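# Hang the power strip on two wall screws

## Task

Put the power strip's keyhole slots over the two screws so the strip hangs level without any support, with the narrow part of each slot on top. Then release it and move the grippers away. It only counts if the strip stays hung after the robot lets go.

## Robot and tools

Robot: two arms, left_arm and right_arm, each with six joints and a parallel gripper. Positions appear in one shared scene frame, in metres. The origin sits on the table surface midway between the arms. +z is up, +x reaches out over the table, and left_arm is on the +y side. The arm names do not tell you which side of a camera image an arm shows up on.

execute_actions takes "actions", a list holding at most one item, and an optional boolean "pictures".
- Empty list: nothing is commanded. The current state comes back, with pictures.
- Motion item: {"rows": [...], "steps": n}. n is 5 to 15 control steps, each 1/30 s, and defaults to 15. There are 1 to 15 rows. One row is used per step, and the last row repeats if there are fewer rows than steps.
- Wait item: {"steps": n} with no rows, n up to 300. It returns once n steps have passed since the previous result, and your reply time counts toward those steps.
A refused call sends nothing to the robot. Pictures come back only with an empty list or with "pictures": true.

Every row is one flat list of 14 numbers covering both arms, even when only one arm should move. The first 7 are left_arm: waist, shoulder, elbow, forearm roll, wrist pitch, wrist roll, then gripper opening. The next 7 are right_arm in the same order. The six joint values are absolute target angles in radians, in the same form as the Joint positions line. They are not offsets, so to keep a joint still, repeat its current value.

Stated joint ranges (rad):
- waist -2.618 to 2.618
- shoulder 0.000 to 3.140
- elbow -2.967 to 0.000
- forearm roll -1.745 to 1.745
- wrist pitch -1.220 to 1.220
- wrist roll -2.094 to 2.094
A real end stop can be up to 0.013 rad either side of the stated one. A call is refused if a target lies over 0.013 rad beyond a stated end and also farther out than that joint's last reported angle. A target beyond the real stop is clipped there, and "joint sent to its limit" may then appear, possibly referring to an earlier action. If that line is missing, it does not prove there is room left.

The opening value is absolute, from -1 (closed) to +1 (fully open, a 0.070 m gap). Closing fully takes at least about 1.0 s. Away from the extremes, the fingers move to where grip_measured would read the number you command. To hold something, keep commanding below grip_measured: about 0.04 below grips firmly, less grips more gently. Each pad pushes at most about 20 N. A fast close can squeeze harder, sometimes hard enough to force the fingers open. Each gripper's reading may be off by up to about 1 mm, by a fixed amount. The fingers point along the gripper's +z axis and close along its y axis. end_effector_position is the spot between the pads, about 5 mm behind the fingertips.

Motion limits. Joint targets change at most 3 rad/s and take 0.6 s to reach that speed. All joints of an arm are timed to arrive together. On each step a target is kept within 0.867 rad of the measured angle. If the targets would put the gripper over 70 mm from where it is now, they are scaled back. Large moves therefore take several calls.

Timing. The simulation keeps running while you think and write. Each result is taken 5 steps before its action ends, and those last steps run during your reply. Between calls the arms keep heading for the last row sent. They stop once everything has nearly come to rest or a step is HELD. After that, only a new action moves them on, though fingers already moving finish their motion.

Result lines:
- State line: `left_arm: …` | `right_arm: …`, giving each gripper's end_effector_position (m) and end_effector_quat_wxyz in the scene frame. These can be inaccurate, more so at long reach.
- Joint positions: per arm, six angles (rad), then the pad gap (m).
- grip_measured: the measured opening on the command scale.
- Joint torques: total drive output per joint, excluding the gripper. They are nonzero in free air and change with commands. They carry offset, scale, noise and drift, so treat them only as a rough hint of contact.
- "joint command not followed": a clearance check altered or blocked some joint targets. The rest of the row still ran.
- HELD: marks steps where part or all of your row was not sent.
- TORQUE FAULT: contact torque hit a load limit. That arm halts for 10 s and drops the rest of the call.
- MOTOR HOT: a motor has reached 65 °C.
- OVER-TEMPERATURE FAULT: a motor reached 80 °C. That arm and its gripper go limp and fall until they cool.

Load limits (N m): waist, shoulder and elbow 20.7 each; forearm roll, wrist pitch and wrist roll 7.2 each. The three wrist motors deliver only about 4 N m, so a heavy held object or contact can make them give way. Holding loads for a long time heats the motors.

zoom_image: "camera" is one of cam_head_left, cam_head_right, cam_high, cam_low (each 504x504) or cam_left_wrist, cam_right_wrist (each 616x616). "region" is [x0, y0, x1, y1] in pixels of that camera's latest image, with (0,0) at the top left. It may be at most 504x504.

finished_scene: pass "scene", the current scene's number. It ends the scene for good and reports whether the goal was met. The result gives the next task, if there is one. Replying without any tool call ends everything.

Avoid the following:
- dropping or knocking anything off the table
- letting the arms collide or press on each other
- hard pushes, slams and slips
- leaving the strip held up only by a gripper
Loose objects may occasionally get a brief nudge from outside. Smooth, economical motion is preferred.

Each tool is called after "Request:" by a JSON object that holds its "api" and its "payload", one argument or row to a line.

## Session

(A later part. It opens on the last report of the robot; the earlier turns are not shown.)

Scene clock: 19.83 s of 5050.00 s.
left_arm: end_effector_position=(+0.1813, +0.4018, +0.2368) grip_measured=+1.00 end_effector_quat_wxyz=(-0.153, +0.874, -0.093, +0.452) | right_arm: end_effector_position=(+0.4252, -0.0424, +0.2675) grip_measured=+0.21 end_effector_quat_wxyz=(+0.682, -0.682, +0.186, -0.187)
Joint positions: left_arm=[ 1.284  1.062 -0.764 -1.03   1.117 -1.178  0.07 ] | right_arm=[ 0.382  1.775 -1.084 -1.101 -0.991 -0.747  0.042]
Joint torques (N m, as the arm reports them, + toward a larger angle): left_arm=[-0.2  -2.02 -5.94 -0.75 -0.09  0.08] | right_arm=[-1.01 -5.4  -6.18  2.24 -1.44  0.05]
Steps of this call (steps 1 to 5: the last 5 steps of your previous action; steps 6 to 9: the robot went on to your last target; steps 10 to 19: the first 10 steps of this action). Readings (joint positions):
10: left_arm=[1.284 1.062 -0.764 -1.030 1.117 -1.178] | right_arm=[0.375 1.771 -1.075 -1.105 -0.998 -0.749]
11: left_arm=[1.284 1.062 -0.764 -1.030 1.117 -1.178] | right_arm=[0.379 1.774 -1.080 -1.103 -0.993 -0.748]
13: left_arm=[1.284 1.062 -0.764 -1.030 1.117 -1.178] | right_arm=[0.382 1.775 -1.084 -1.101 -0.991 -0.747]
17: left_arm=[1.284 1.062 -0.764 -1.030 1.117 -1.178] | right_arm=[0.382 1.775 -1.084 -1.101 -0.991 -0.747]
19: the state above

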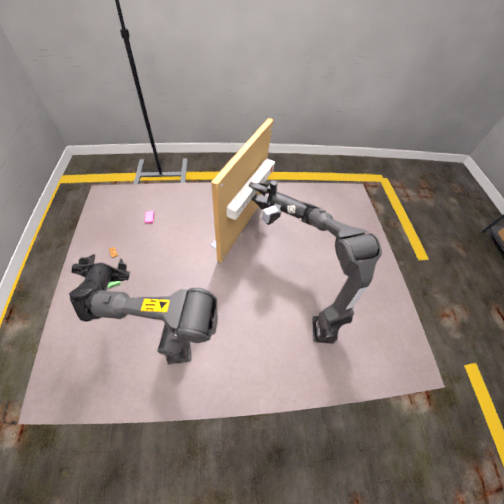

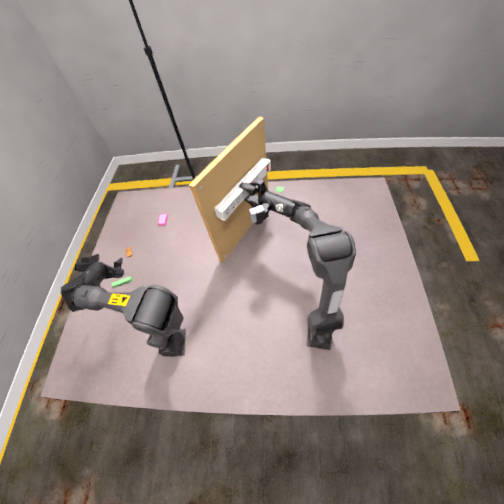

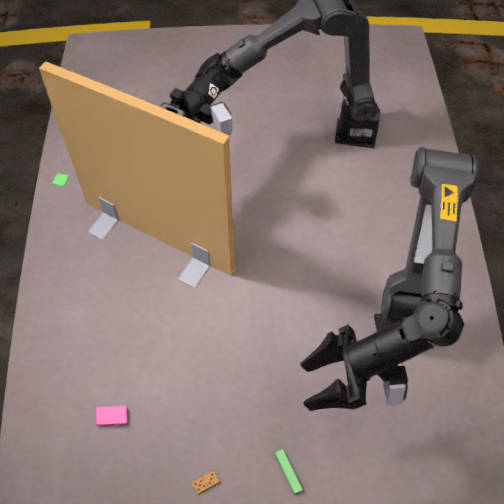

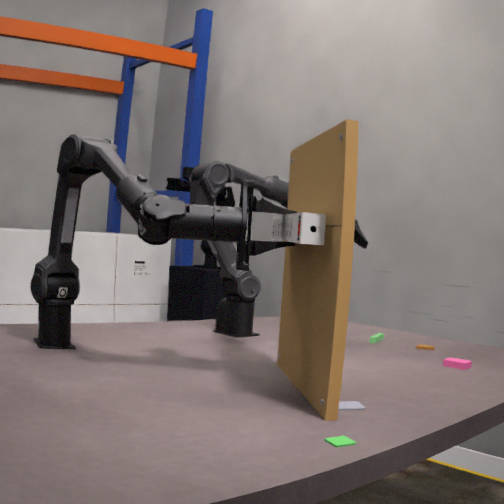

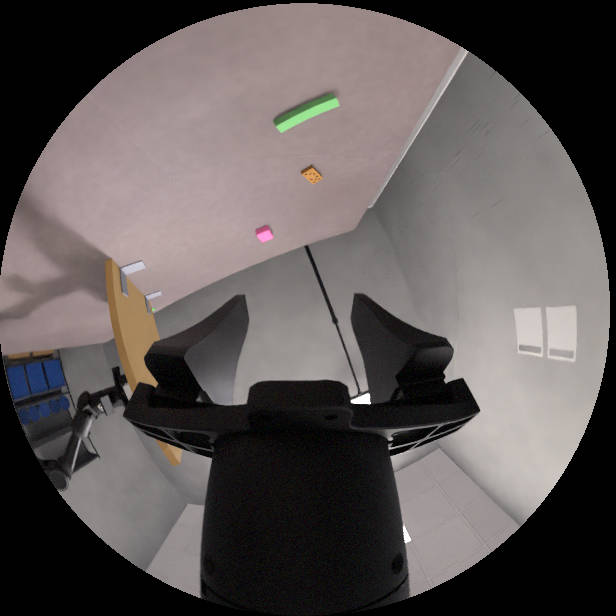

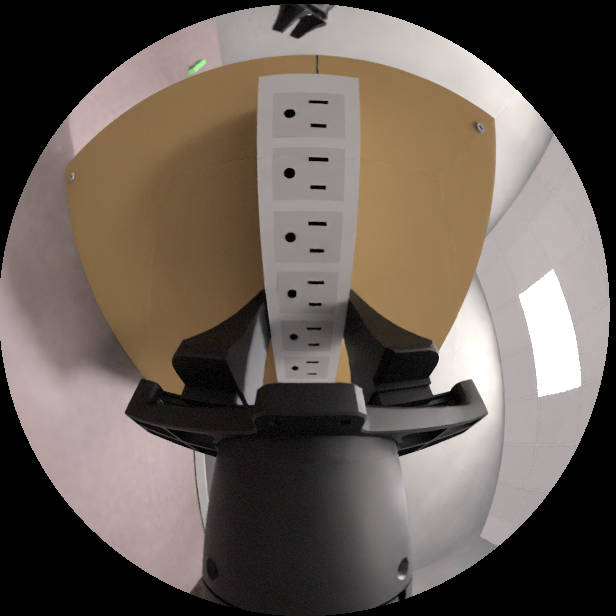

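Both in. Advance to m=18.

Request:
{"api": "execute_actions", "payload": {
  "actions": [
    {"rows":[[1.284,1.062,-0.764,-1.03,1.117,-1.178,1,0.3910,1.7839,-1.0950,-1.0957,-0.9830,-0.7478,0.15]],"steps":15}
  ],
  "pictures": true
}}

Request:
{"api": "zoom_image", "payload": {
  "camera": "cam_low",
  "region": [250, 170, 350, 270]
}}

Scene clock: 20.33 s of 5050.00 s.
left_arm: end_effector_position=(+0.1813, +0.4018, +0.2368) grip_measured=+1.00 end_effector_quat_wxyz=(-0.153, +0.874, -0.093, +0.452) | right_arm: end_effector_position=(+0.4273, -0.0391, +0.2667) grip_measured=+0.21 end_effector_quat_wxyz=(+0.682, -0.682, +0.187, -0.186)
Joint positions: left_arm=[ 1.284  1.062 -0.764 -1.03   1.117 -1.178  0.07 ] | right_arm=[ 0.391  1.785 -1.095 -1.095 -0.984 -0.747  0.042]
Joint torques (N m, as the arm reports them, + toward a larger angle): left_arm=[-0.12 -2.03 -5.93 -0.75 -0.08  0.08] | right_arm=[-0.63 -6.35 -6.64  2.14 -1.07 -0.13]
Steps of this call (steps 1 to 5: the last 5 steps of your previous action; steps 6 to 15: the first 10 steps of this action). Readings (joint positions):
6: left_arm=[1.284 1.062 -0.764 -1.030 1.117 -1.178] | right_arm=[0.383 1.776 -1.085 -1.101 -0.991 -0.747]
7: left_arm=[1.284 1.062 -0.764 -1.030 1.117 -1.178] | right_arm=[0.387 1.781 -1.090 -1.098 -0.987 -0.747]
9: left_arm=[1.284 1.062 -0.764 -1.030 1.117 -1.178] | right_arm=[0.391 1.785 -1.095 -1.095 -0.984 -0.747]
13: left_arm=[1.284 1.062 -0.764 -1.030 1.117 -1.178] | right_arm=[0.391 1.785 -1.095 -1.095 -0.984 -0.747]
15: the state above

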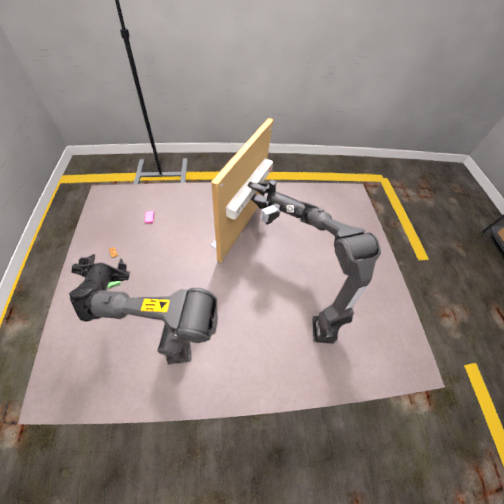

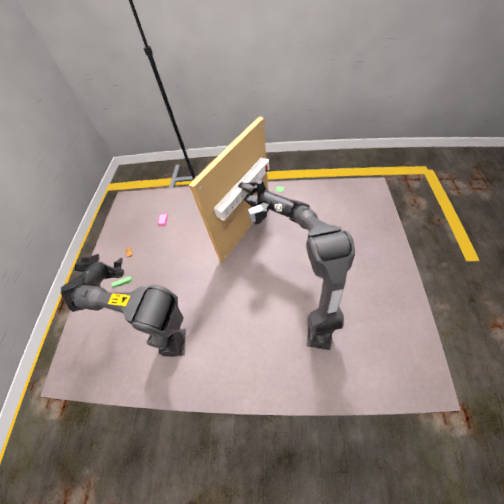

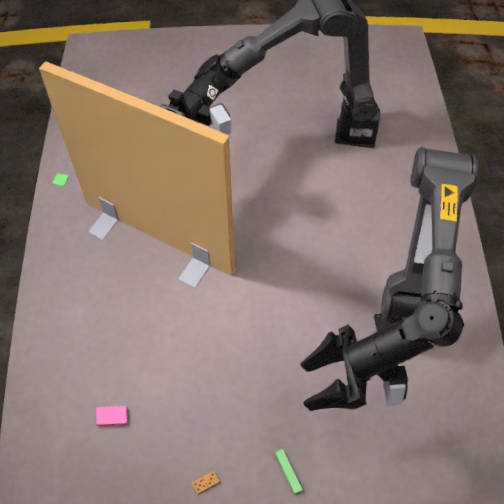

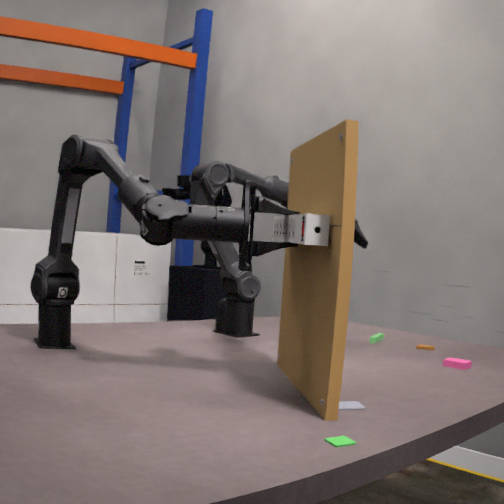

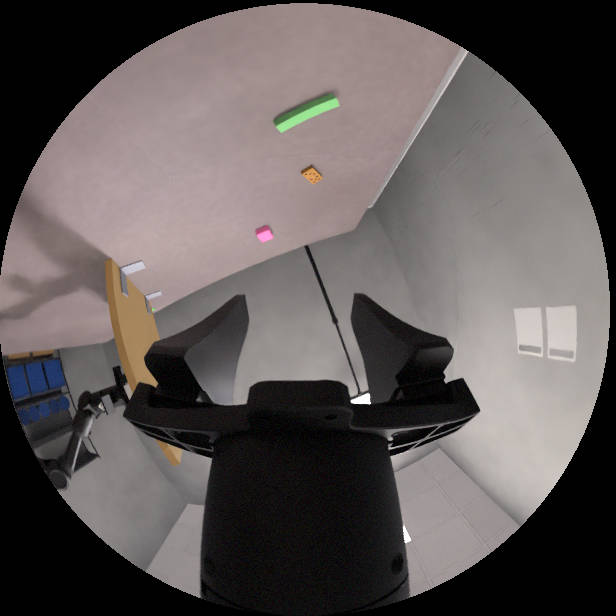

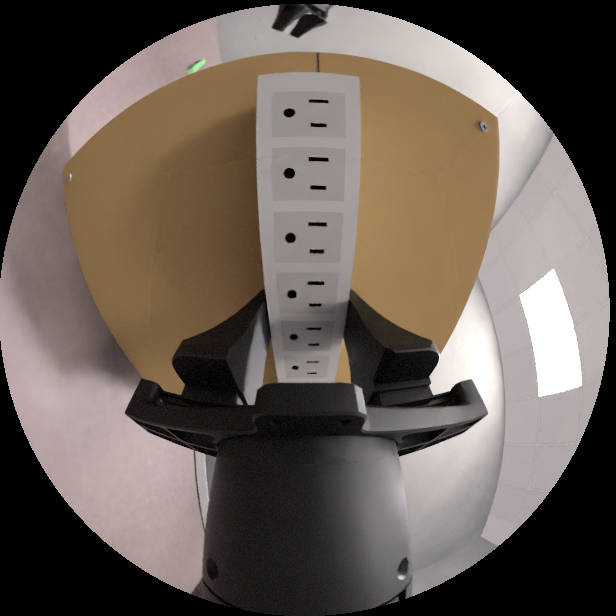

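Region (250, 170, 350, 270) of cam_low's 504x504 image, scaled by 5.040, with more detail than that image has.

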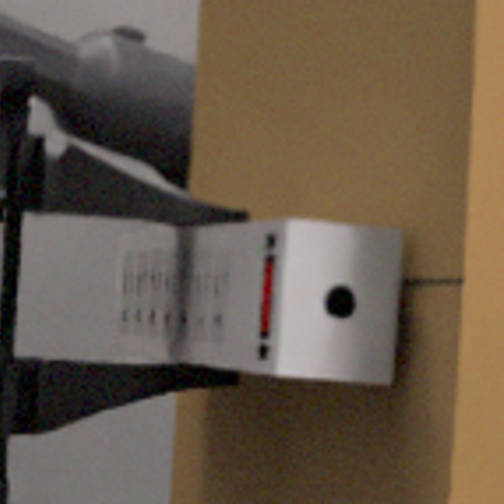

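Request:
{"api": "execute_actions", "payload": {
  "actions": [
    {"rows":[[1.284,1.062,-0.764,-1.03,1.117,-1.178,1,0.3939,1.7864,-1.0987,-1.0940,-0.9803,-0.7480,0.15]],"steps":10}
  ]
}}

Request:
{"api": "execute_actions", "payload": {
  "actions": [
    {"rows":[[1.284,1.062,-0.764,-1.03,1.117,-1.178,1,0.3939,1.7905,-1.0945,-1.0893,-0.9843,-0.7567,0.15],[1.284,1.062,-0.764,-1.03,1.117,-1.178,1,0.3939,1.7905,-1.0945,-1.0893,-0.9843,-0.7567,0.15],[1.284,1.062,-0.764,-1.03,1.117,-1.178,1,0.3939,1.7951,-1.0897,-1.0839,-0.9887,-0.7667,0.15],[1.284,1.062,-0.764,-1.03,1.117,-1.178,1,0.3939,1.7951,-1.0897,-1.0839,-0.9887,-0.7667,0.15],[1.284,1.062,-0.764,-1.03,1.117,-1.178,1,0.3939,1.7987,-1.0858,-1.0795,-0.9923,-0.7746,0.15]],"steps":15}
  ]
}}

Scene clock: 21.07 s of 5050.00 s.
left_arm: end_effector_position=(+0.1813, +0.4018, +0.2368) grip_measured=+1.00 end_effector_quat_wxyz=(-0.153, +0.874, -0.093, +0.452) | right_arm: end_effector_position=(+0.4279, -0.0383, +0.2671) grip_measured=+0.21 end_effector_quat_wxyz=(+0.682, -0.682, +0.187, -0.187)
Joint positions: left_arm=[ 1.284  1.062 -0.764 -1.03   1.117 -1.178  0.07 ] | right_arm=[ 0.393  1.785 -1.098 -1.095 -0.979 -0.748  0.042]
Joint torques (N m, as the arm reports them, + toward a larger angle): left_arm=[-0.14 -1.97 -5.98 -0.74 -0.08  0.08] | right_arm=[ 0.   -5.81 -6.99  2.35 -1.25 -0.13]
Steps of this call (steps 1 to 5: the last 5 steps of your previous action; steps 6 to 15: the robot went on to your last target; steps 16 to 17: nothing new was sent; steps 18 to 22: the first 5 steps of this action). Readings (joint positions):
18: left_arm=[1.284 1.062 -0.764 -1.030 1.117 -1.178] | right_arm=[0.392 1.784 -1.096 -1.096 -0.982 -0.748]
19: left_arm=[1.284 1.062 -0.764 -1.030 1.117 -1.178] | right_arm=[0.393 1.785 -1.098 -1.095 -0.979 -0.748]
21: left_arm=[1.284 1.062 -0.764 -1.030 1.117 -1.178] | right_arm=[0.393 1.785 -1.098 -1.095 -0.979 -0.748]
22: the state above

Scene clock: 21.57 s of 5050.00 s.
left_arm: end_effector_position=(+0.1813, +0.4018, +0.2368) grip_measured=+1.00 end_effector_quat_wxyz=(-0.153, +0.874, -0.093, +0.452) | right_arm: end_effector_position=(+0.4282, -0.0379, +0.2643) grip_measured=+0.21 end_effector_quat_wxyz=(+0.685, -0.679, +0.184, -0.190)
Joint positions: left_arm=[ 1.284  1.062 -0.764 -1.03   1.117 -1.178  0.07 ] | right_arm=[ 0.394  1.796 -1.091 -1.076 -0.995 -0.777  0.042]
Joint torques (N m, as the arm reports them, + toward a larger angle): left_arm=[-0.12 -2.02 -5.96 -0.75 -0.08  0.08] | right_arm=[-0.06 -3.41 -2.27  0.67 -0.43  0.65]
Steps of this call (steps 1 to 5: the last 5 steps of your previous action; steps 6 to 15: the first 10 steps of this action). Readings (joint positions):
6: left_arm=[1.284 1.062 -0.764 -1.030 1.117 -1.178] | right_arm=[0.394 1.786 -1.098 -1.093 -0.980 -0.749]
7: left_arm=[1.284 1.062 -0.764 -1.030 1.117 -1.178] | right_arm=[0.394 1.789 -1.098 -1.090 -0.984 -0.755]
9: left_arm=[1.284 1.062 -0.764 -1.030 1.117 -1.178] | right_arm=[0.394 1.793 -1.094 -1.083 -0.990 -0.767]
13: left_arm=[1.284 1.062 -0.764 -1.030 1.117 -1.178] | right_arm=[0.394 1.796 -1.091 -1.076 -0.995 -0.778]
15: the state above

Request:
{"api": "execute_actions", "payload": {
  "actions": [
    {"rows":[[1.284,1.062,-0.764,-1.03,1.117,-1.178,1,0.3975,1.7945,-1.0979,-1.0860,-0.9819,-0.7589,0.15]],"steps":15}
  ],
  "pictures": true
}}

Request:
{"api": "zoom_image", "payload": {
  "camera": "cam_low",
  "region": [250, 170, 350, 270]
}}

Scene clock: 22.20 s of 5050.00 s.
left_arm: end_effector_position=(+0.1813, +0.4018, +0.2368) grip_measured=+1.00 end_effector_quat_wxyz=(-0.153, +0.874, -0.093, +0.452) | right_arm: end_effector_position=(+0.4287, -0.0371, +0.2594) grip_measured=+0.21 end_effector_quat_wxyz=(+0.679, -0.685, +0.191, -0.184)
Joint positions: left_arm=[ 1.284  1.062 -0.764 -1.03   1.117 -1.178  0.07 ] | right_arm=[ 0.397  1.798 -1.092 -1.09  -0.978 -0.757  0.042]
Joint torques (N m, as the arm reports them, + toward a larger angle): left_arm=[-0.09 -2.03 -5.97 -0.75 -0.08  0.08] | right_arm=[ 1.03 -5.65 -7.09  1.92 -1.56 -0.35]
Steps of this call (steps 1 to 5: the last 5 steps of your previous action; steps 6 to 9: the robot went on to your last target; steps 10 to 19: the first 10 steps of this action). Readings (joint positions):
10: left_arm=[1.284 1.062 -0.764 -1.030 1.117 -1.178] | right_arm=[0.394 1.796 -1.089 -1.077 -0.993 -0.774]
11: left_arm=[1.284 1.062 -0.764 -1.030 1.117 -1.178] | right_arm=[0.395 1.796 -1.092 -1.081 -0.988 -0.767]
13: left_arm=[1.284 1.062 -0.764 -1.030 1.117 -1.178] | right_arm=[0.397 1.797 -1.093 -1.090 -0.977 -0.753]
17: left_arm=[1.284 1.062 -0.764 -1.030 1.117 -1.178] | right_arm=[0.397 1.798 -1.092 -1.090 -0.978 -0.756]
19: the state above

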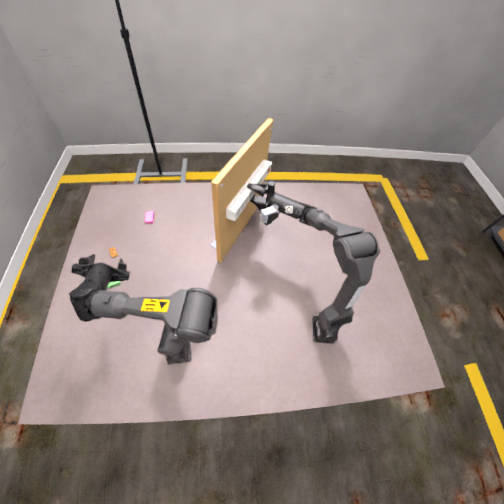

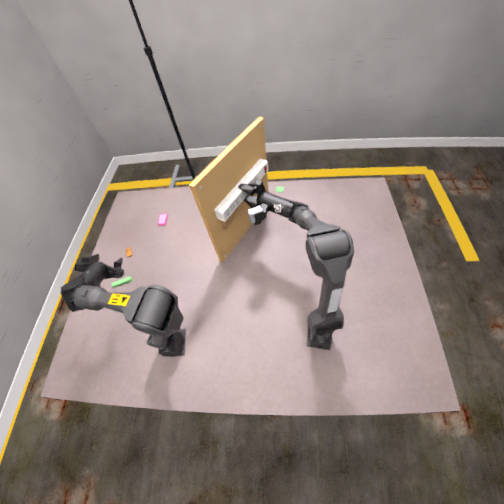

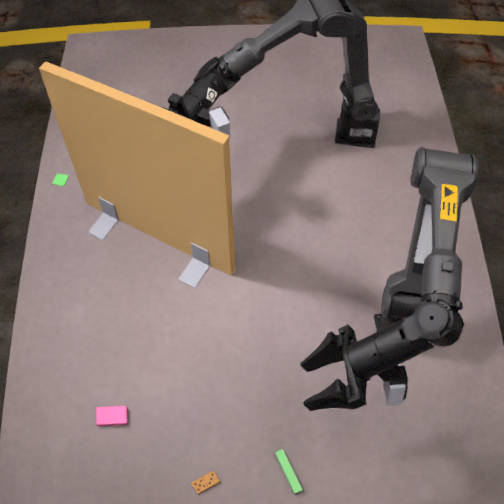

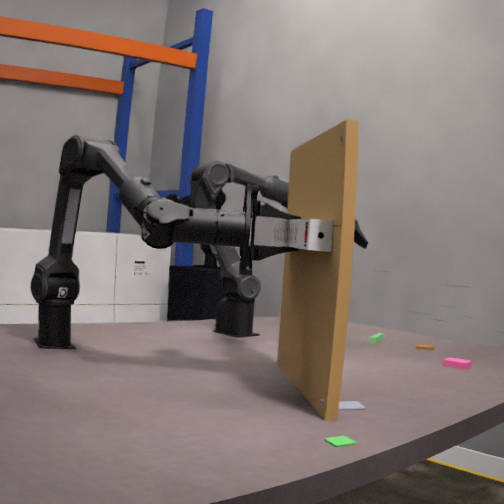

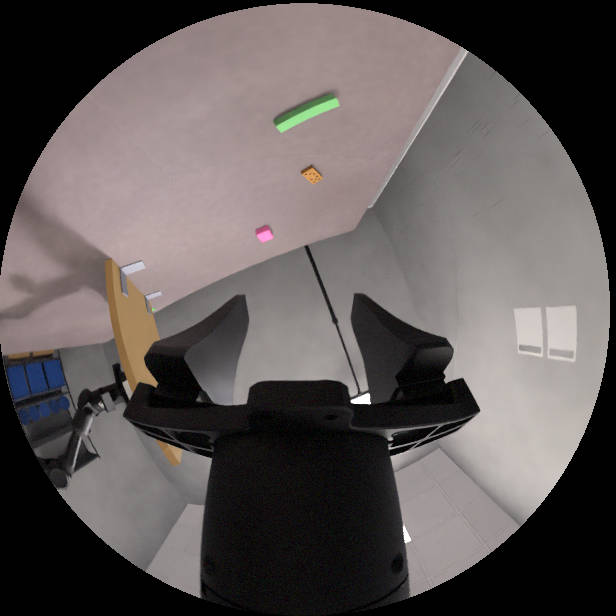

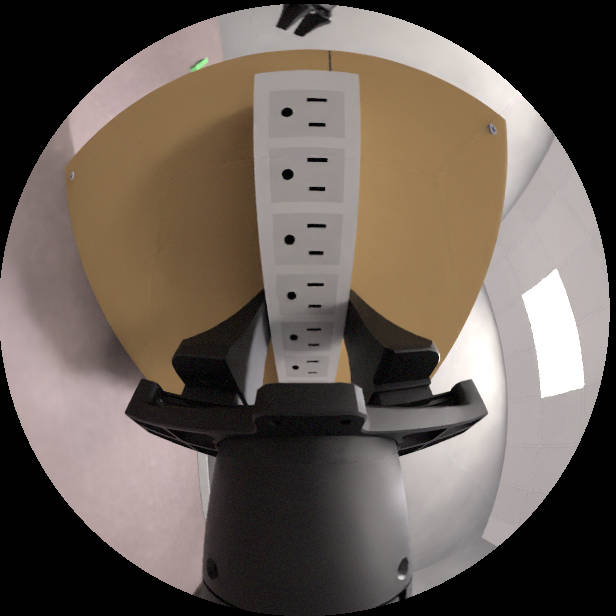

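Region (250, 170, 350, 270) of cam_low's 504x504 image, scaled by 5.040, with more detail than that image has.

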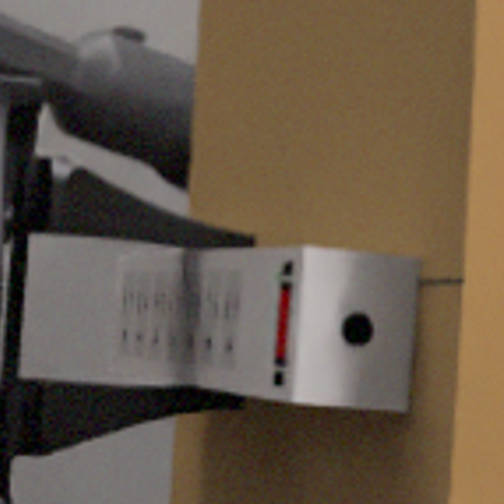

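In the slots. Slide down to d=15 at m=20 (with small roll fix).

Request:
{"api": "execute_actions", "payload": {
  "actions": [
    {"rows":[[1.284,1.062,-0.764,-1.03,1.117,-1.178,1,0.3960,1.8058,-1.0823,-1.0718,-0.9959,-0.780,0.15],[1.284,1.062,-0.764,-1.03,1.117,-1.178,1,0.3960,1.8058,-1.0823,-1.0718,-0.9959,-0.780,0.15],[1.284,1.062,-0.764,-1.03,1.117,-1.178,1,0.3960,1.8058,-1.0823,-1.0718,-0.9959,-0.780,0.15],[1.284,1.062,-0.764,-1.03,1.117,-1.178,1,0.3960,1.8150,-1.0726,-1.0610,-1.0048,-0.800,0.15]],"steps":15}
  ]
}}

Request:
{"api": "execute_actions", "payload": {
  "actions": [
    {"steps":10}
  ],
  "pictures": true
}}

Request:
{"api": "zoom_image", "payload": {
  "camera": "cam_low",
  "region": [250, 170, 350, 270]
}}

Scene clock: 22.77 s of 5050.00 s.
left_arm: end_effector_position=(+0.1813, +0.4018, +0.2368) grip_measured=+1.00 end_effector_quat_wxyz=(-0.153, +0.874, -0.093, +0.452) | right_arm: end_effector_position=(+0.4287, -0.0370, +0.2535) grip_measured=+0.21 end_effector_quat_wxyz=(+0.684, -0.680, +0.188, -0.185)
Joint positions: left_arm=[ 1.284  1.062 -0.764 -1.03   1.117 -1.178  0.07 ] | right_arm=[ 0.397  1.816 -1.075 -1.058 -1.006 -0.801  0.042]
Joint torques (N m, as the arm reports them, + toward a larger angle): left_arm=[-0.14 -1.96 -5.98 -0.75 -0.08  0.07] | right_arm=[ 0.55 -6.17 -4.53  0.75 -1.55  0.02]
Steps of this call (steps 1 to 5: the last 5 steps of your previous action; steps 6 to 7: the robot went on to your last target; steps 8 to 17: the first 10 steps of this action). Readings (joint positions):
8: left_arm=[1.284 1.062 -0.764 -1.030 1.117 -1.178] | right_arm=[0.397 1.798 -1.093 -1.088 -0.980 -0.760]
9: left_arm=[1.284 1.062 -0.764 -1.030 1.117 -1.178] | right_arm=[0.397 1.800 -1.091 -1.082 -0.985 -0.768]
11: left_arm=[1.284 1.062 -0.764 -1.030 1.117 -1.178] | right_arm=[0.397 1.807 -1.085 -1.066 -0.999 -0.785]
15: left_arm=[1.284 1.062 -0.764 -1.030 1.117 -1.178] | right_arm=[0.397 1.816 -1.075 -1.058 -1.006 -0.801]
17: the state above

Scene clock: 23.10 s of 5050.00 s.
left_arm: end_effector_position=(+0.1813, +0.4018, +0.2368) grip_measured=+1.00 end_effector_quat_wxyz=(-0.153, +0.874, -0.093, +0.452) | right_arm: end_effector_position=(+0.4285, -0.0372, +0.2523) grip_measured=+0.21 end_effector_quat_wxyz=(+0.683, -0.681, +0.189, -0.185)
Joint positions: left_arm=[ 1.284  1.062 -0.764 -1.03   1.117 -1.178  0.07 ] | right_arm=[ 0.396  1.816 -1.073 -1.06  -1.004 -0.8    0.042]
Joint torques (N m, as the arm reports them, + toward a larger angle): left_arm=[-0.13 -2.   -5.99 -0.74 -0.08  0.08] | right_arm=[ 0.61 -6.62 -4.13  0.54 -1.68  0.01]
Kept back: nothing.
Steps of this call (steps 1 to 5: the last 5 steps of your previous action; steps 6 to 10: the robot went on to your last target). Readings (joint positions):
1: left_arm=[1.284 1.062 -0.764 -1.030 1.117 -1.178] | right_arm=[0.397 1.816 -1.075 -1.058 -1.006 -0.800]
2: left_arm=[1.284 1.062 -0.764 -1.030 1.117 -1.178] | right_arm=[0.397 1.816 -1.075 -1.058 -1.006 -0.800]
4: left_arm=[1.284 1.062 -0.764 -1.030 1.117 -1.178] | right_arm=[0.397 1.816 -1.074 -1.059 -1.005 -0.800]
8: left_arm=[1.284 1.062 -0.764 -1.030 1.117 -1.178] | right_arm=[0.396 1.816 -1.073 -1.060 -1.005 -0.800]
10: the state above

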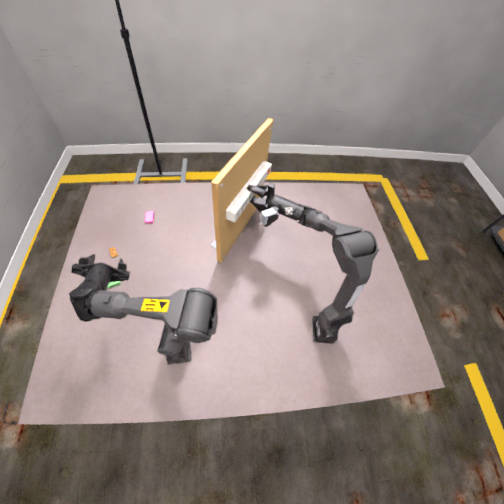

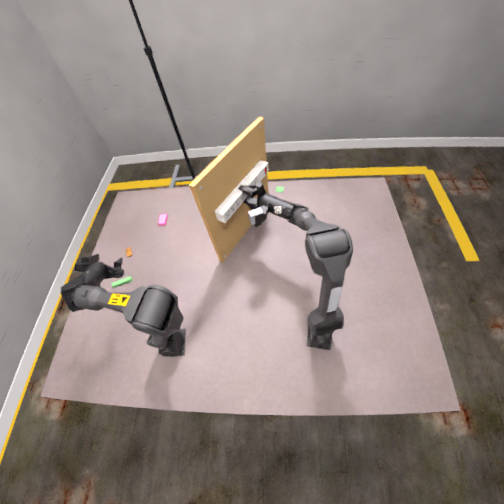

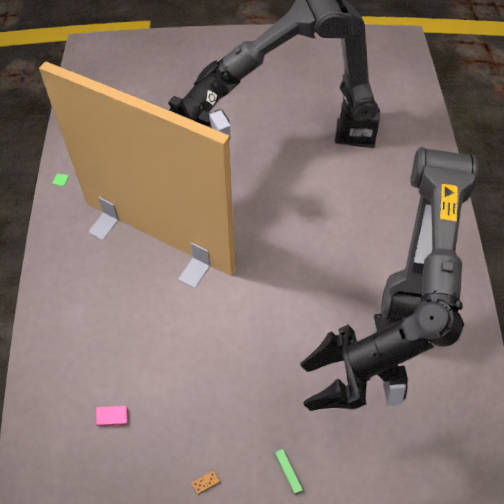

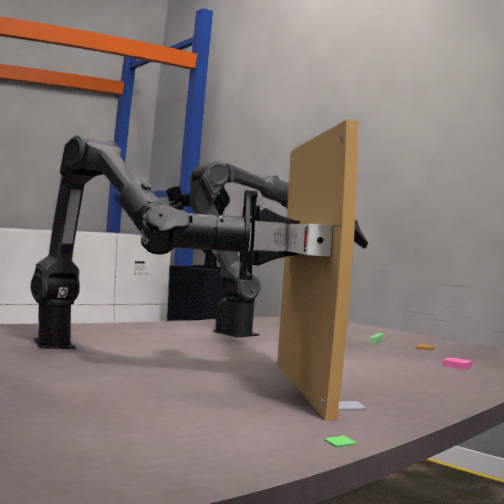

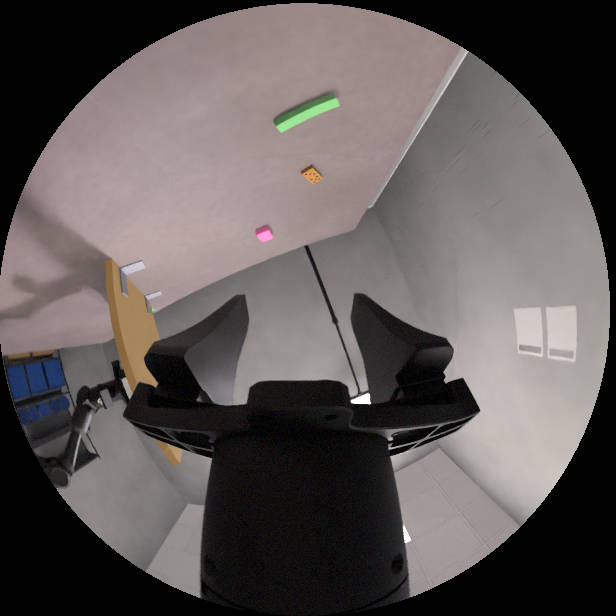

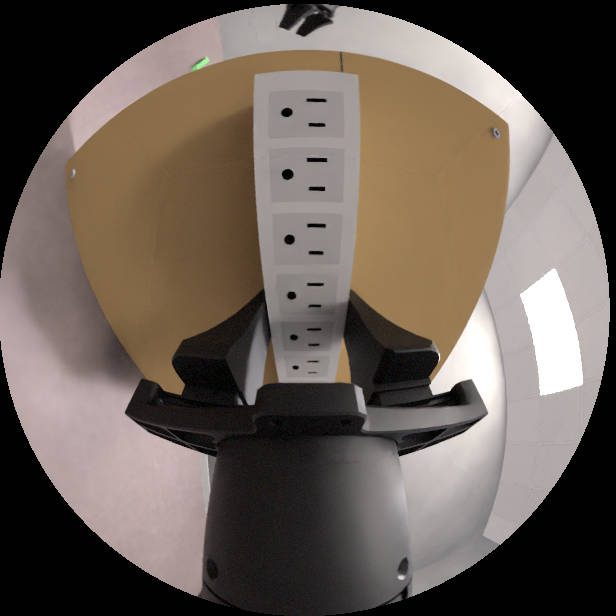

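Region (250, 170, 350, 270) of cam_low's 504x504 image, scaled by 5.040, with more detail than that image has.

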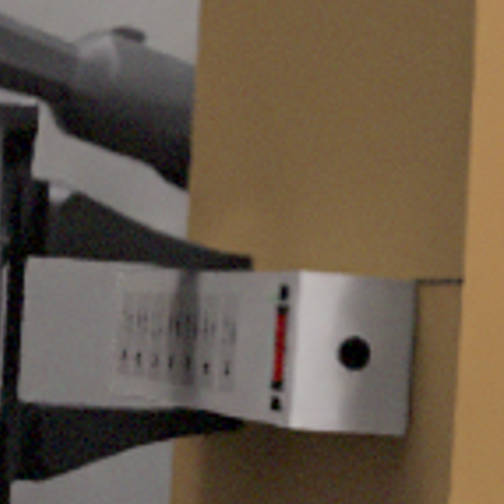

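One more mm to seat, then release and retreat.

Request:
{"api": "execute_actions", "payload": {
  "actions": [
    {"rows":[[1.284,1.062,-0.764,-1.03,1.117,-1.178,1,0.3960,1.8168,-1.0707,-1.0588,-1.0066,-0.806,0.15]],"steps":10}
  ]
}}

Request:
{"api": "execute_actions", "payload": {
  "actions": [
    {"rows":[[1.284,1.062,-0.764,-1.03,1.117,-1.178,1,0.3960,1.8150,-1.0726,-1.0610,-1.0048,-0.802,0.75]],"steps":14}
  ]
}}

Request:
{"api": "execute_actions", "payload": {
  "actions": [
    {"rows":[[1.284,1.062,-0.764,-1.03,1.117,-1.178,1,0.3115,1.7434,-0.9708,-1.1118,-1.0804,-0.797,0.75]],"steps":13}
  ]
}}

Request:
{"api": "execute_actions", "payload": {
  "actions": [
    {"rows":[[1.284,1.062,-0.764,-1.03,1.117,-1.178,1,0.0,1.35,-0.7,-1.1118,-1.0804,-0.797,0.75]],"steps":15}
  ]
}}

Request:
{"api": "execute_actions", "payload": {
  "actions": [
    {"steps":14}
  ],
  "pictures": true
}}

Request:
{"api": "zoom_image", "payload": {
  "camera": "cam_head_right",
  "region": [180, 110, 290, 270]
}}

Scene clock: 23.60 s of 5050.00 s.
left_arm: end_effector_position=(+0.1813, +0.4018, +0.2368) grip_measured=+1.00 end_effector_quat_wxyz=(-0.153, +0.874, -0.093, +0.452) | right_arm: end_effector_position=(+0.4283, -0.0374, +0.2519) grip_measured=+0.21 end_effector_quat_wxyz=(+0.682, -0.681, +0.188, -0.186)
Joint positions: left_arm=[ 1.284  1.062 -0.764 -1.03   1.117 -1.178  0.07 ] | right_arm=[ 0.396  1.815 -1.071 -1.059 -1.005 -0.805  0.042]
Joint torques (N m, as the arm reports them, + toward a larger angle): left_arm=[-0.17 -2.02 -5.96 -0.74 -0.09  0.08] | right_arm=[ 0.55 -5.89 -3.99  0.47 -2.09 -0.21]
Steps of this call (steps 1 to 10: the robot went on to your last target; steps 11 to 15: the first 5 steps of this action). Readings (joint positions):
11: left_arm=[1.284 1.062 -0.764 -1.030 1.117 -1.178] | right_arm=[0.396 1.815 -1.072 -1.061 -1.004 -0.801]
12: left_arm=[1.284 1.062 -0.764 -1.030 1.117 -1.178] | right_arm=[0.396 1.815 -1.071 -1.059 -1.005 -0.805]
14: left_arm=[1.284 1.062 -0.764 -1.030 1.117 -1.178] | right_arm=[0.396 1.815 -1.071 -1.059 -1.005 -0.805]
15: the state above

Scene clock: 24.07 s of 5050.00 s.
left_arm: end_effector_position=(+0.1813, +0.4018, +0.2368) grip_measured=+1.00 end_effector_quat_wxyz=(-0.153, +0.874, -0.093, +0.452) | right_arm: end_effector_position=(+0.4270, -0.0364, +0.2532) grip_measured=+0.75 end_effector_quat_wxyz=(+0.683, -0.681, +0.186, -0.185)
Joint positions: left_arm=[ 1.284  1.062 -0.764 -1.03   1.117 -1.178  0.07 ] | right_arm=[ 0.397  1.813 -1.072 -1.062 -1.007 -0.802  0.061]
Joint torques (N m, as the arm reports them, + toward a larger angle): left_arm=[-0.17 -1.98 -6.01 -0.75 -0.09  0.08] | right_arm=[-0.95 -3.97 -4.94  1.04 -0.44  0.16]
Steps of this call (steps 1 to 5: the last 5 steps of your previous action; steps 6 to 14: the first 9 steps of this action). Readings (joint positions):
6: left_arm=[1.284 1.062 -0.764 -1.030 1.117 -1.178] | right_arm=[0.396 1.815 -1.071 -1.060 -1.009 -0.805]
7: left_arm=[1.284 1.062 -0.764 -1.030 1.117 -1.178] | right_arm=[0.397 1.814 -1.071 -1.062 -1.011 -0.804]
9: left_arm=[1.284 1.062 -0.764 -1.030 1.117 -1.178] | right_arm=[0.397 1.813 -1.071 -1.062 -1.012 -0.803]
13: left_arm=[1.284 1.062 -0.764 -1.030 1.117 -1.178] | right_arm=[0.397 1.813 -1.072 -1.062 -1.008 -0.803]
14: the state above

Scene clock: 24.50 s of 5050.00 s.
left_arm: end_effector_position=(+0.1813, +0.4018, +0.2368) grip_measured=+1.00 end_effector_quat_wxyz=(-0.153, +0.874, -0.093, +0.452) | right_arm: end_effector_position=(+0.4097, -0.0673, +0.2542) grip_measured=+0.75 end_effector_quat_wxyz=(+0.684, -0.679, +0.189, -0.186)
Joint positions: left_arm=[ 1.284  1.062 -0.764 -1.03   1.117 -1.178  0.07 ] | right_arm=[ 0.31   1.743 -0.971 -1.112 -1.081 -0.797  0.061]
Joint torques (N m, as the arm reports them, + toward a larger angle): left_arm=[-0.16 -2.   -5.95 -0.75 -0.08  0.07] | right_arm=[-0.04 -3.38 -4.28  1.03 -0.45  0.23]
Steps of this call (steps 1 to 5: the last 5 steps of your previous action; steps 6 to 13: the first 8 steps of this action). Readings (joint positions):
6: left_arm=[1.284 1.062 -0.764 -1.030 1.117 -1.178] | right_arm=[0.396 1.813 -1.072 -1.062 -1.006 -0.802]
7: left_arm=[1.284 1.062 -0.764 -1.030 1.117 -1.178] | right_arm=[0.391 1.810 -1.067 -1.064 -1.009 -0.802]
9: left_arm=[1.284 1.062 -0.764 -1.030 1.117 -1.178] | right_arm=[0.364 1.788 -1.035 -1.080 -1.033 -0.800]
13: the state above

Scene clock: 25.00 s of 5050.00 s.
left_arm: end_effector_position=(+0.1813, +0.4018, +0.2368) grip_measured=+1.00 end_effector_quat_wxyz=(-0.153, +0.874, -0.093, +0.452) | right_arm: end_effector_position=(+0.3854, -0.1492, +0.2957) grip_measured=+0.75 end_effector_quat_wxyz=(+0.669, -0.648, +0.229, -0.282)
Joint positions: left_arm=[ 1.284  1.062 -0.764 -1.03   1.117 -1.178  0.07 ] | right_arm=[ 0.106  1.484 -0.793 -1.112 -1.08  -0.797  0.061]
Joint torques (N m, as the arm reports them, + toward a larger angle): left_arm=[-0.16 -1.92 -5.98 -0.75 -0.07  0.08] | right_arm=[-0.62 -2.02 -3.61  1.15 -0.4   0.09]
Steps of this call (steps 1 to 5: the last 5 steps of your previous action; steps 6 to 15: the first 10 steps of this action). Readings (joint positions):
6: left_arm=[1.284 1.062 -0.764 -1.030 1.117 -1.178] | right_arm=[0.310 1.742 -0.969 -1.113 -1.081 -0.797]
7: left_arm=[1.284 1.062 -0.764 -1.030 1.117 -1.178] | right_arm=[0.306 1.736 -0.966 -1.113 -1.081 -0.797]
9: left_arm=[1.284 1.062 -0.764 -1.030 1.117 -1.178] | right_arm=[0.281 1.705 -0.944 -1.113 -1.080 -0.797]
13: left_arm=[1.284 1.062 -0.764 -1.030 1.117 -1.178] | right_arm=[0.175 1.572 -0.853 -1.112 -1.080 -0.797]
15: the state above

Scene clock: 25.47 s of 5050.00 s.
left_arm: end_effector_position=(+0.1813, +0.4018, +0.2368) grip_measured=+1.00 end_effector_quat_wxyz=(-0.153, +0.874, -0.093, +0.452) | right_arm: end_effector_position=(+0.3652, -0.1840, +0.3090) grip_measured=+0.75 end_effector_quat_wxyz=(+0.656, -0.631, +0.250, -0.330)
Joint positions: left_arm=[ 1.284  1.062 -0.764 -1.03   1.117 -1.178  0.07 ] | right_arm=[-0.     1.35  -0.699 -1.111 -1.08  -0.797  0.061]
Joint torques (N m, as the arm reports them, + toward a larger angle): left_arm=[-0.15 -1.98 -6.02 -0.75 -0.08  0.08] | right_arm=[-0.44 -1.47 -4.52  0.99 -0.4   0.05]
Kept back: nothing.
Steps of this call (steps 1 to 5: the last 5 steps of your previous action; steps 6 to 14: the robot went on to your last target). Readings (joint positions):
1: left_arm=[1.284 1.062 -0.764 -1.030 1.117 -1.178] | right_arm=[0.076 1.446 -0.768 -1.112 -1.080 -0.797]
2: left_arm=[1.284 1.062 -0.764 -1.030 1.117 -1.178] | right_arm=[0.052 1.415 -0.746 -1.111 -1.080 -0.797]
4: left_arm=[1.284 1.062 -0.764 -1.030 1.117 -1.178] | right_arm=[0.017 1.371 -0.716 -1.111 -1.080 -0.797]
8: left_arm=[1.284 1.062 -0.764 -1.030 1.117 -1.178] | right_arm=[-0.001 1.349 -0.699 -1.111 -1.080 -0.797]
14: the state above

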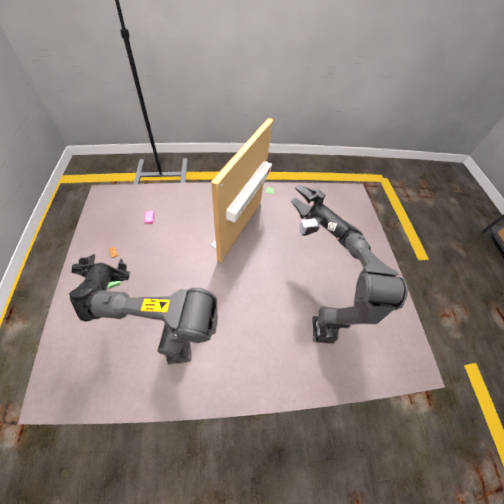

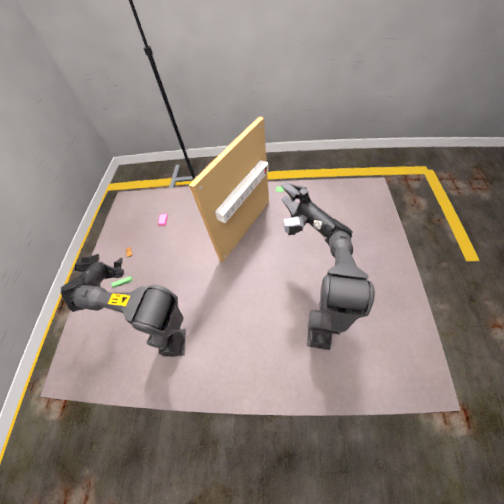

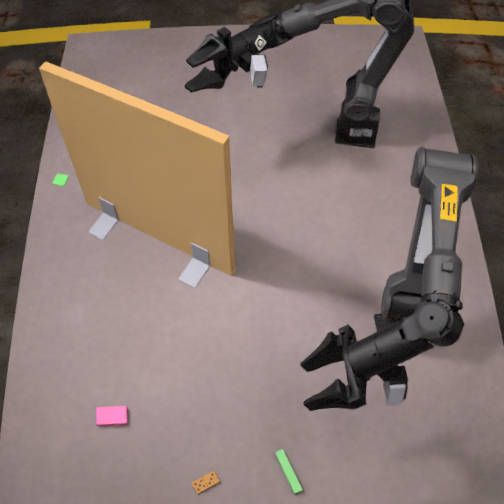

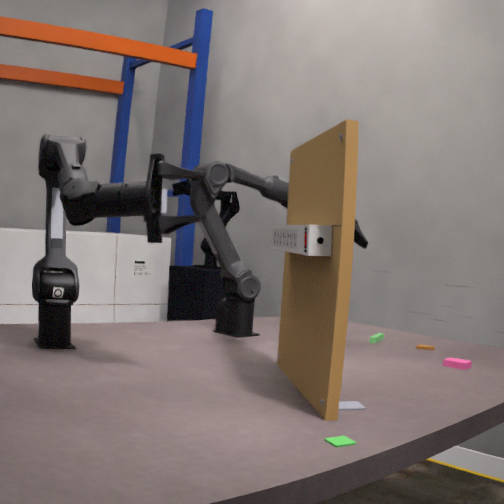

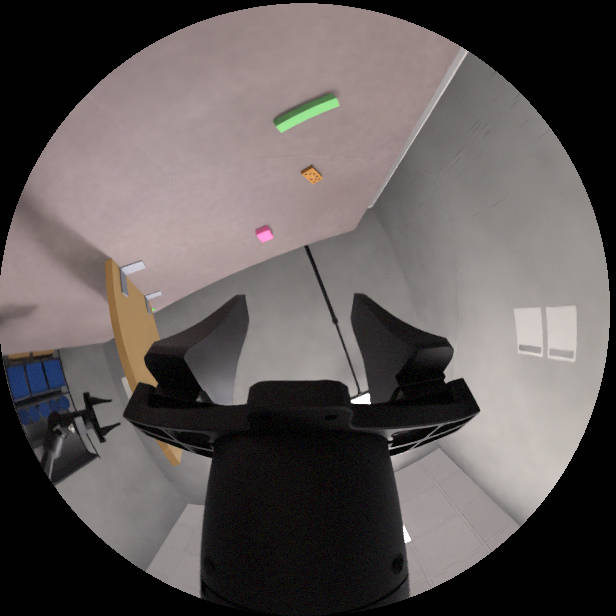

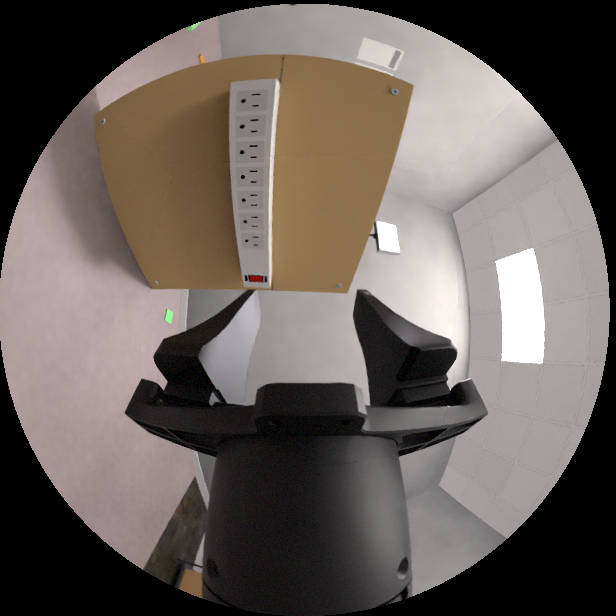

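Region (180, 110, 290, 270) of cam_head_right's 504x504 image, scaled by 3.150, with more detail than that image has; it fills the left 346 columns of this view, and the rest is white.

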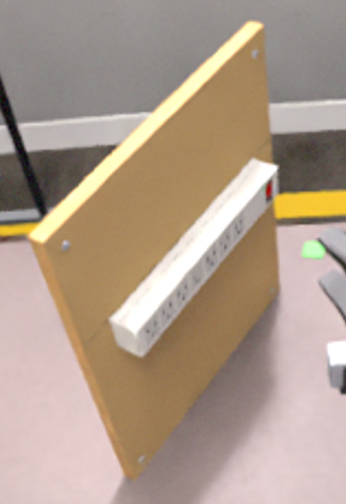

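Request:
{"api": "execute_actions", "payload": {
  "actions": []
}}

Scene clock: 25.63 s of 5050.00 s.
left_arm: end_effector_position=(+0.1813, +0.4018, +0.2368) grip_measured=+1.00 end_effector_quat_wxyz=(-0.153, +0.874, -0.093, +0.452) | right_arm: end_effector_position=(+0.3652, -0.1840, +0.3090) grip_measured=+0.75 end_effector_quat_wxyz=(+0.656, -0.631, +0.250, -0.330)
Joint positions: left_arm=[ 1.284  1.062 -0.764 -1.03   1.117 -1.178  0.07 ] | right_arm=[-0.     1.35  -0.699 -1.111 -1.08  -0.797  0.061]
Joint torques (N m, as the arm reports them, + toward a larger angle): left_arm=[-0.13 -1.96 -5.94 -0.75 -0.08  0.07] | right_arm=[-0.36 -1.54 -4.91  0.93 -0.4   0.02]
Kept back: nothing.
Steps of this call (steps 1 to 5: the robot went on to your last target). Readings (joint positions):
1: left_arm=[1.284 1.062 -0.764 -1.030 1.117 -1.178] | right_arm=[-0.000 1.350 -0.699 -1.111 -1.080 -0.797]
2: left_arm=[1.284 1.062 -0.764 -1.030 1.117 -1.178] | right_arm=[-0.000 1.350 -0.699 -1.111 -1.080 -0.797]
4: left_arm=[1.284 1.062 -0.764 -1.030 1.117 -1.178] | right_arm=[-0.000 1.350 -0.699 -1.111 -1.080 -0.797]
5: the state above

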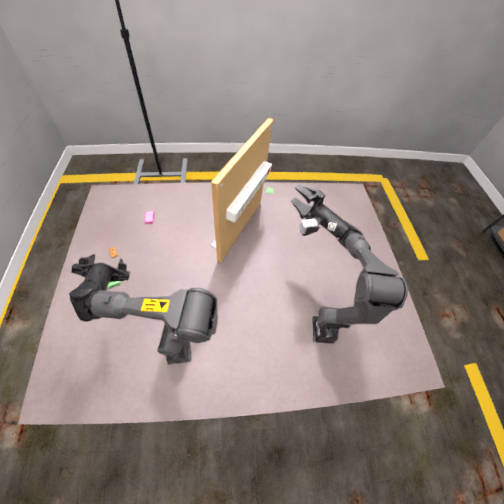

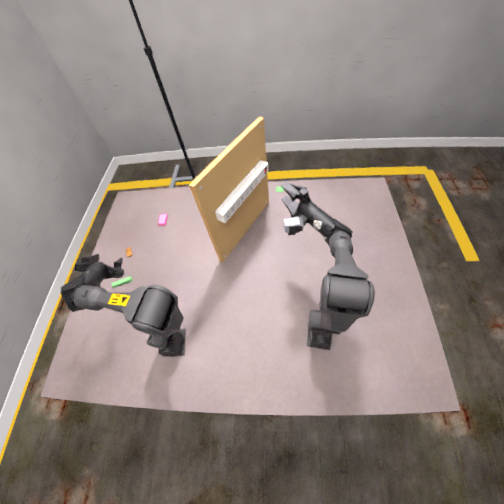

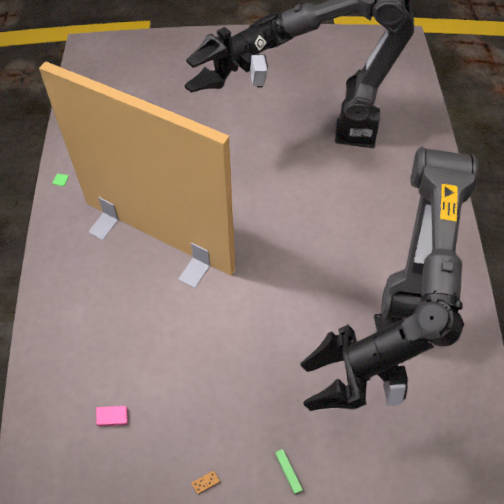

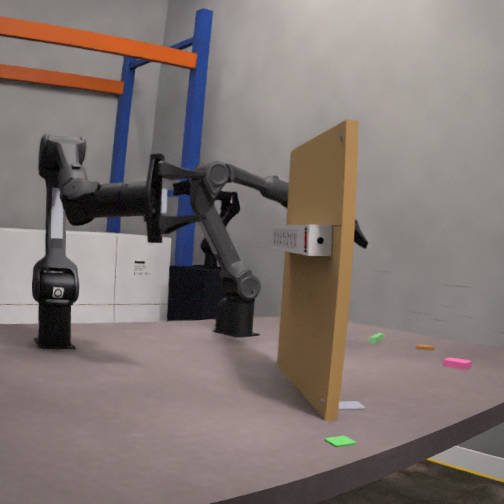

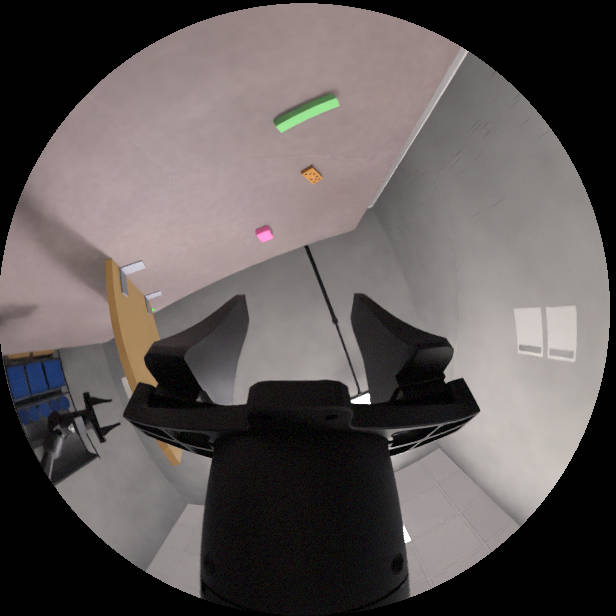

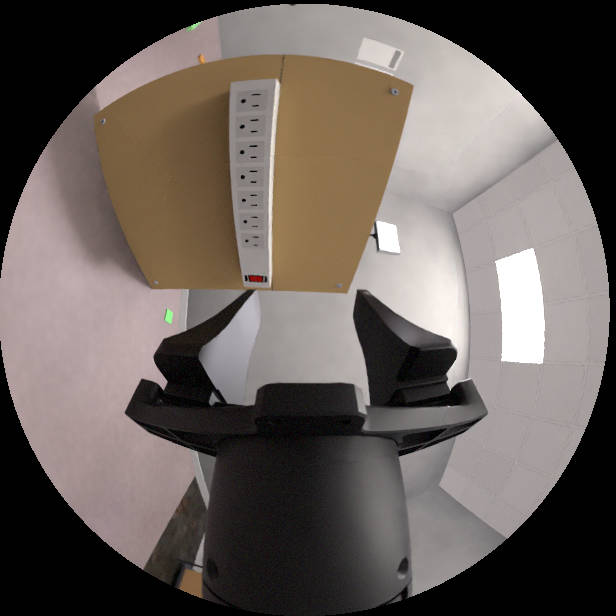

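Request:
{"api": "finished_scene", "payload": {
  "scene": 2
}}

The scene is finished: the task was done.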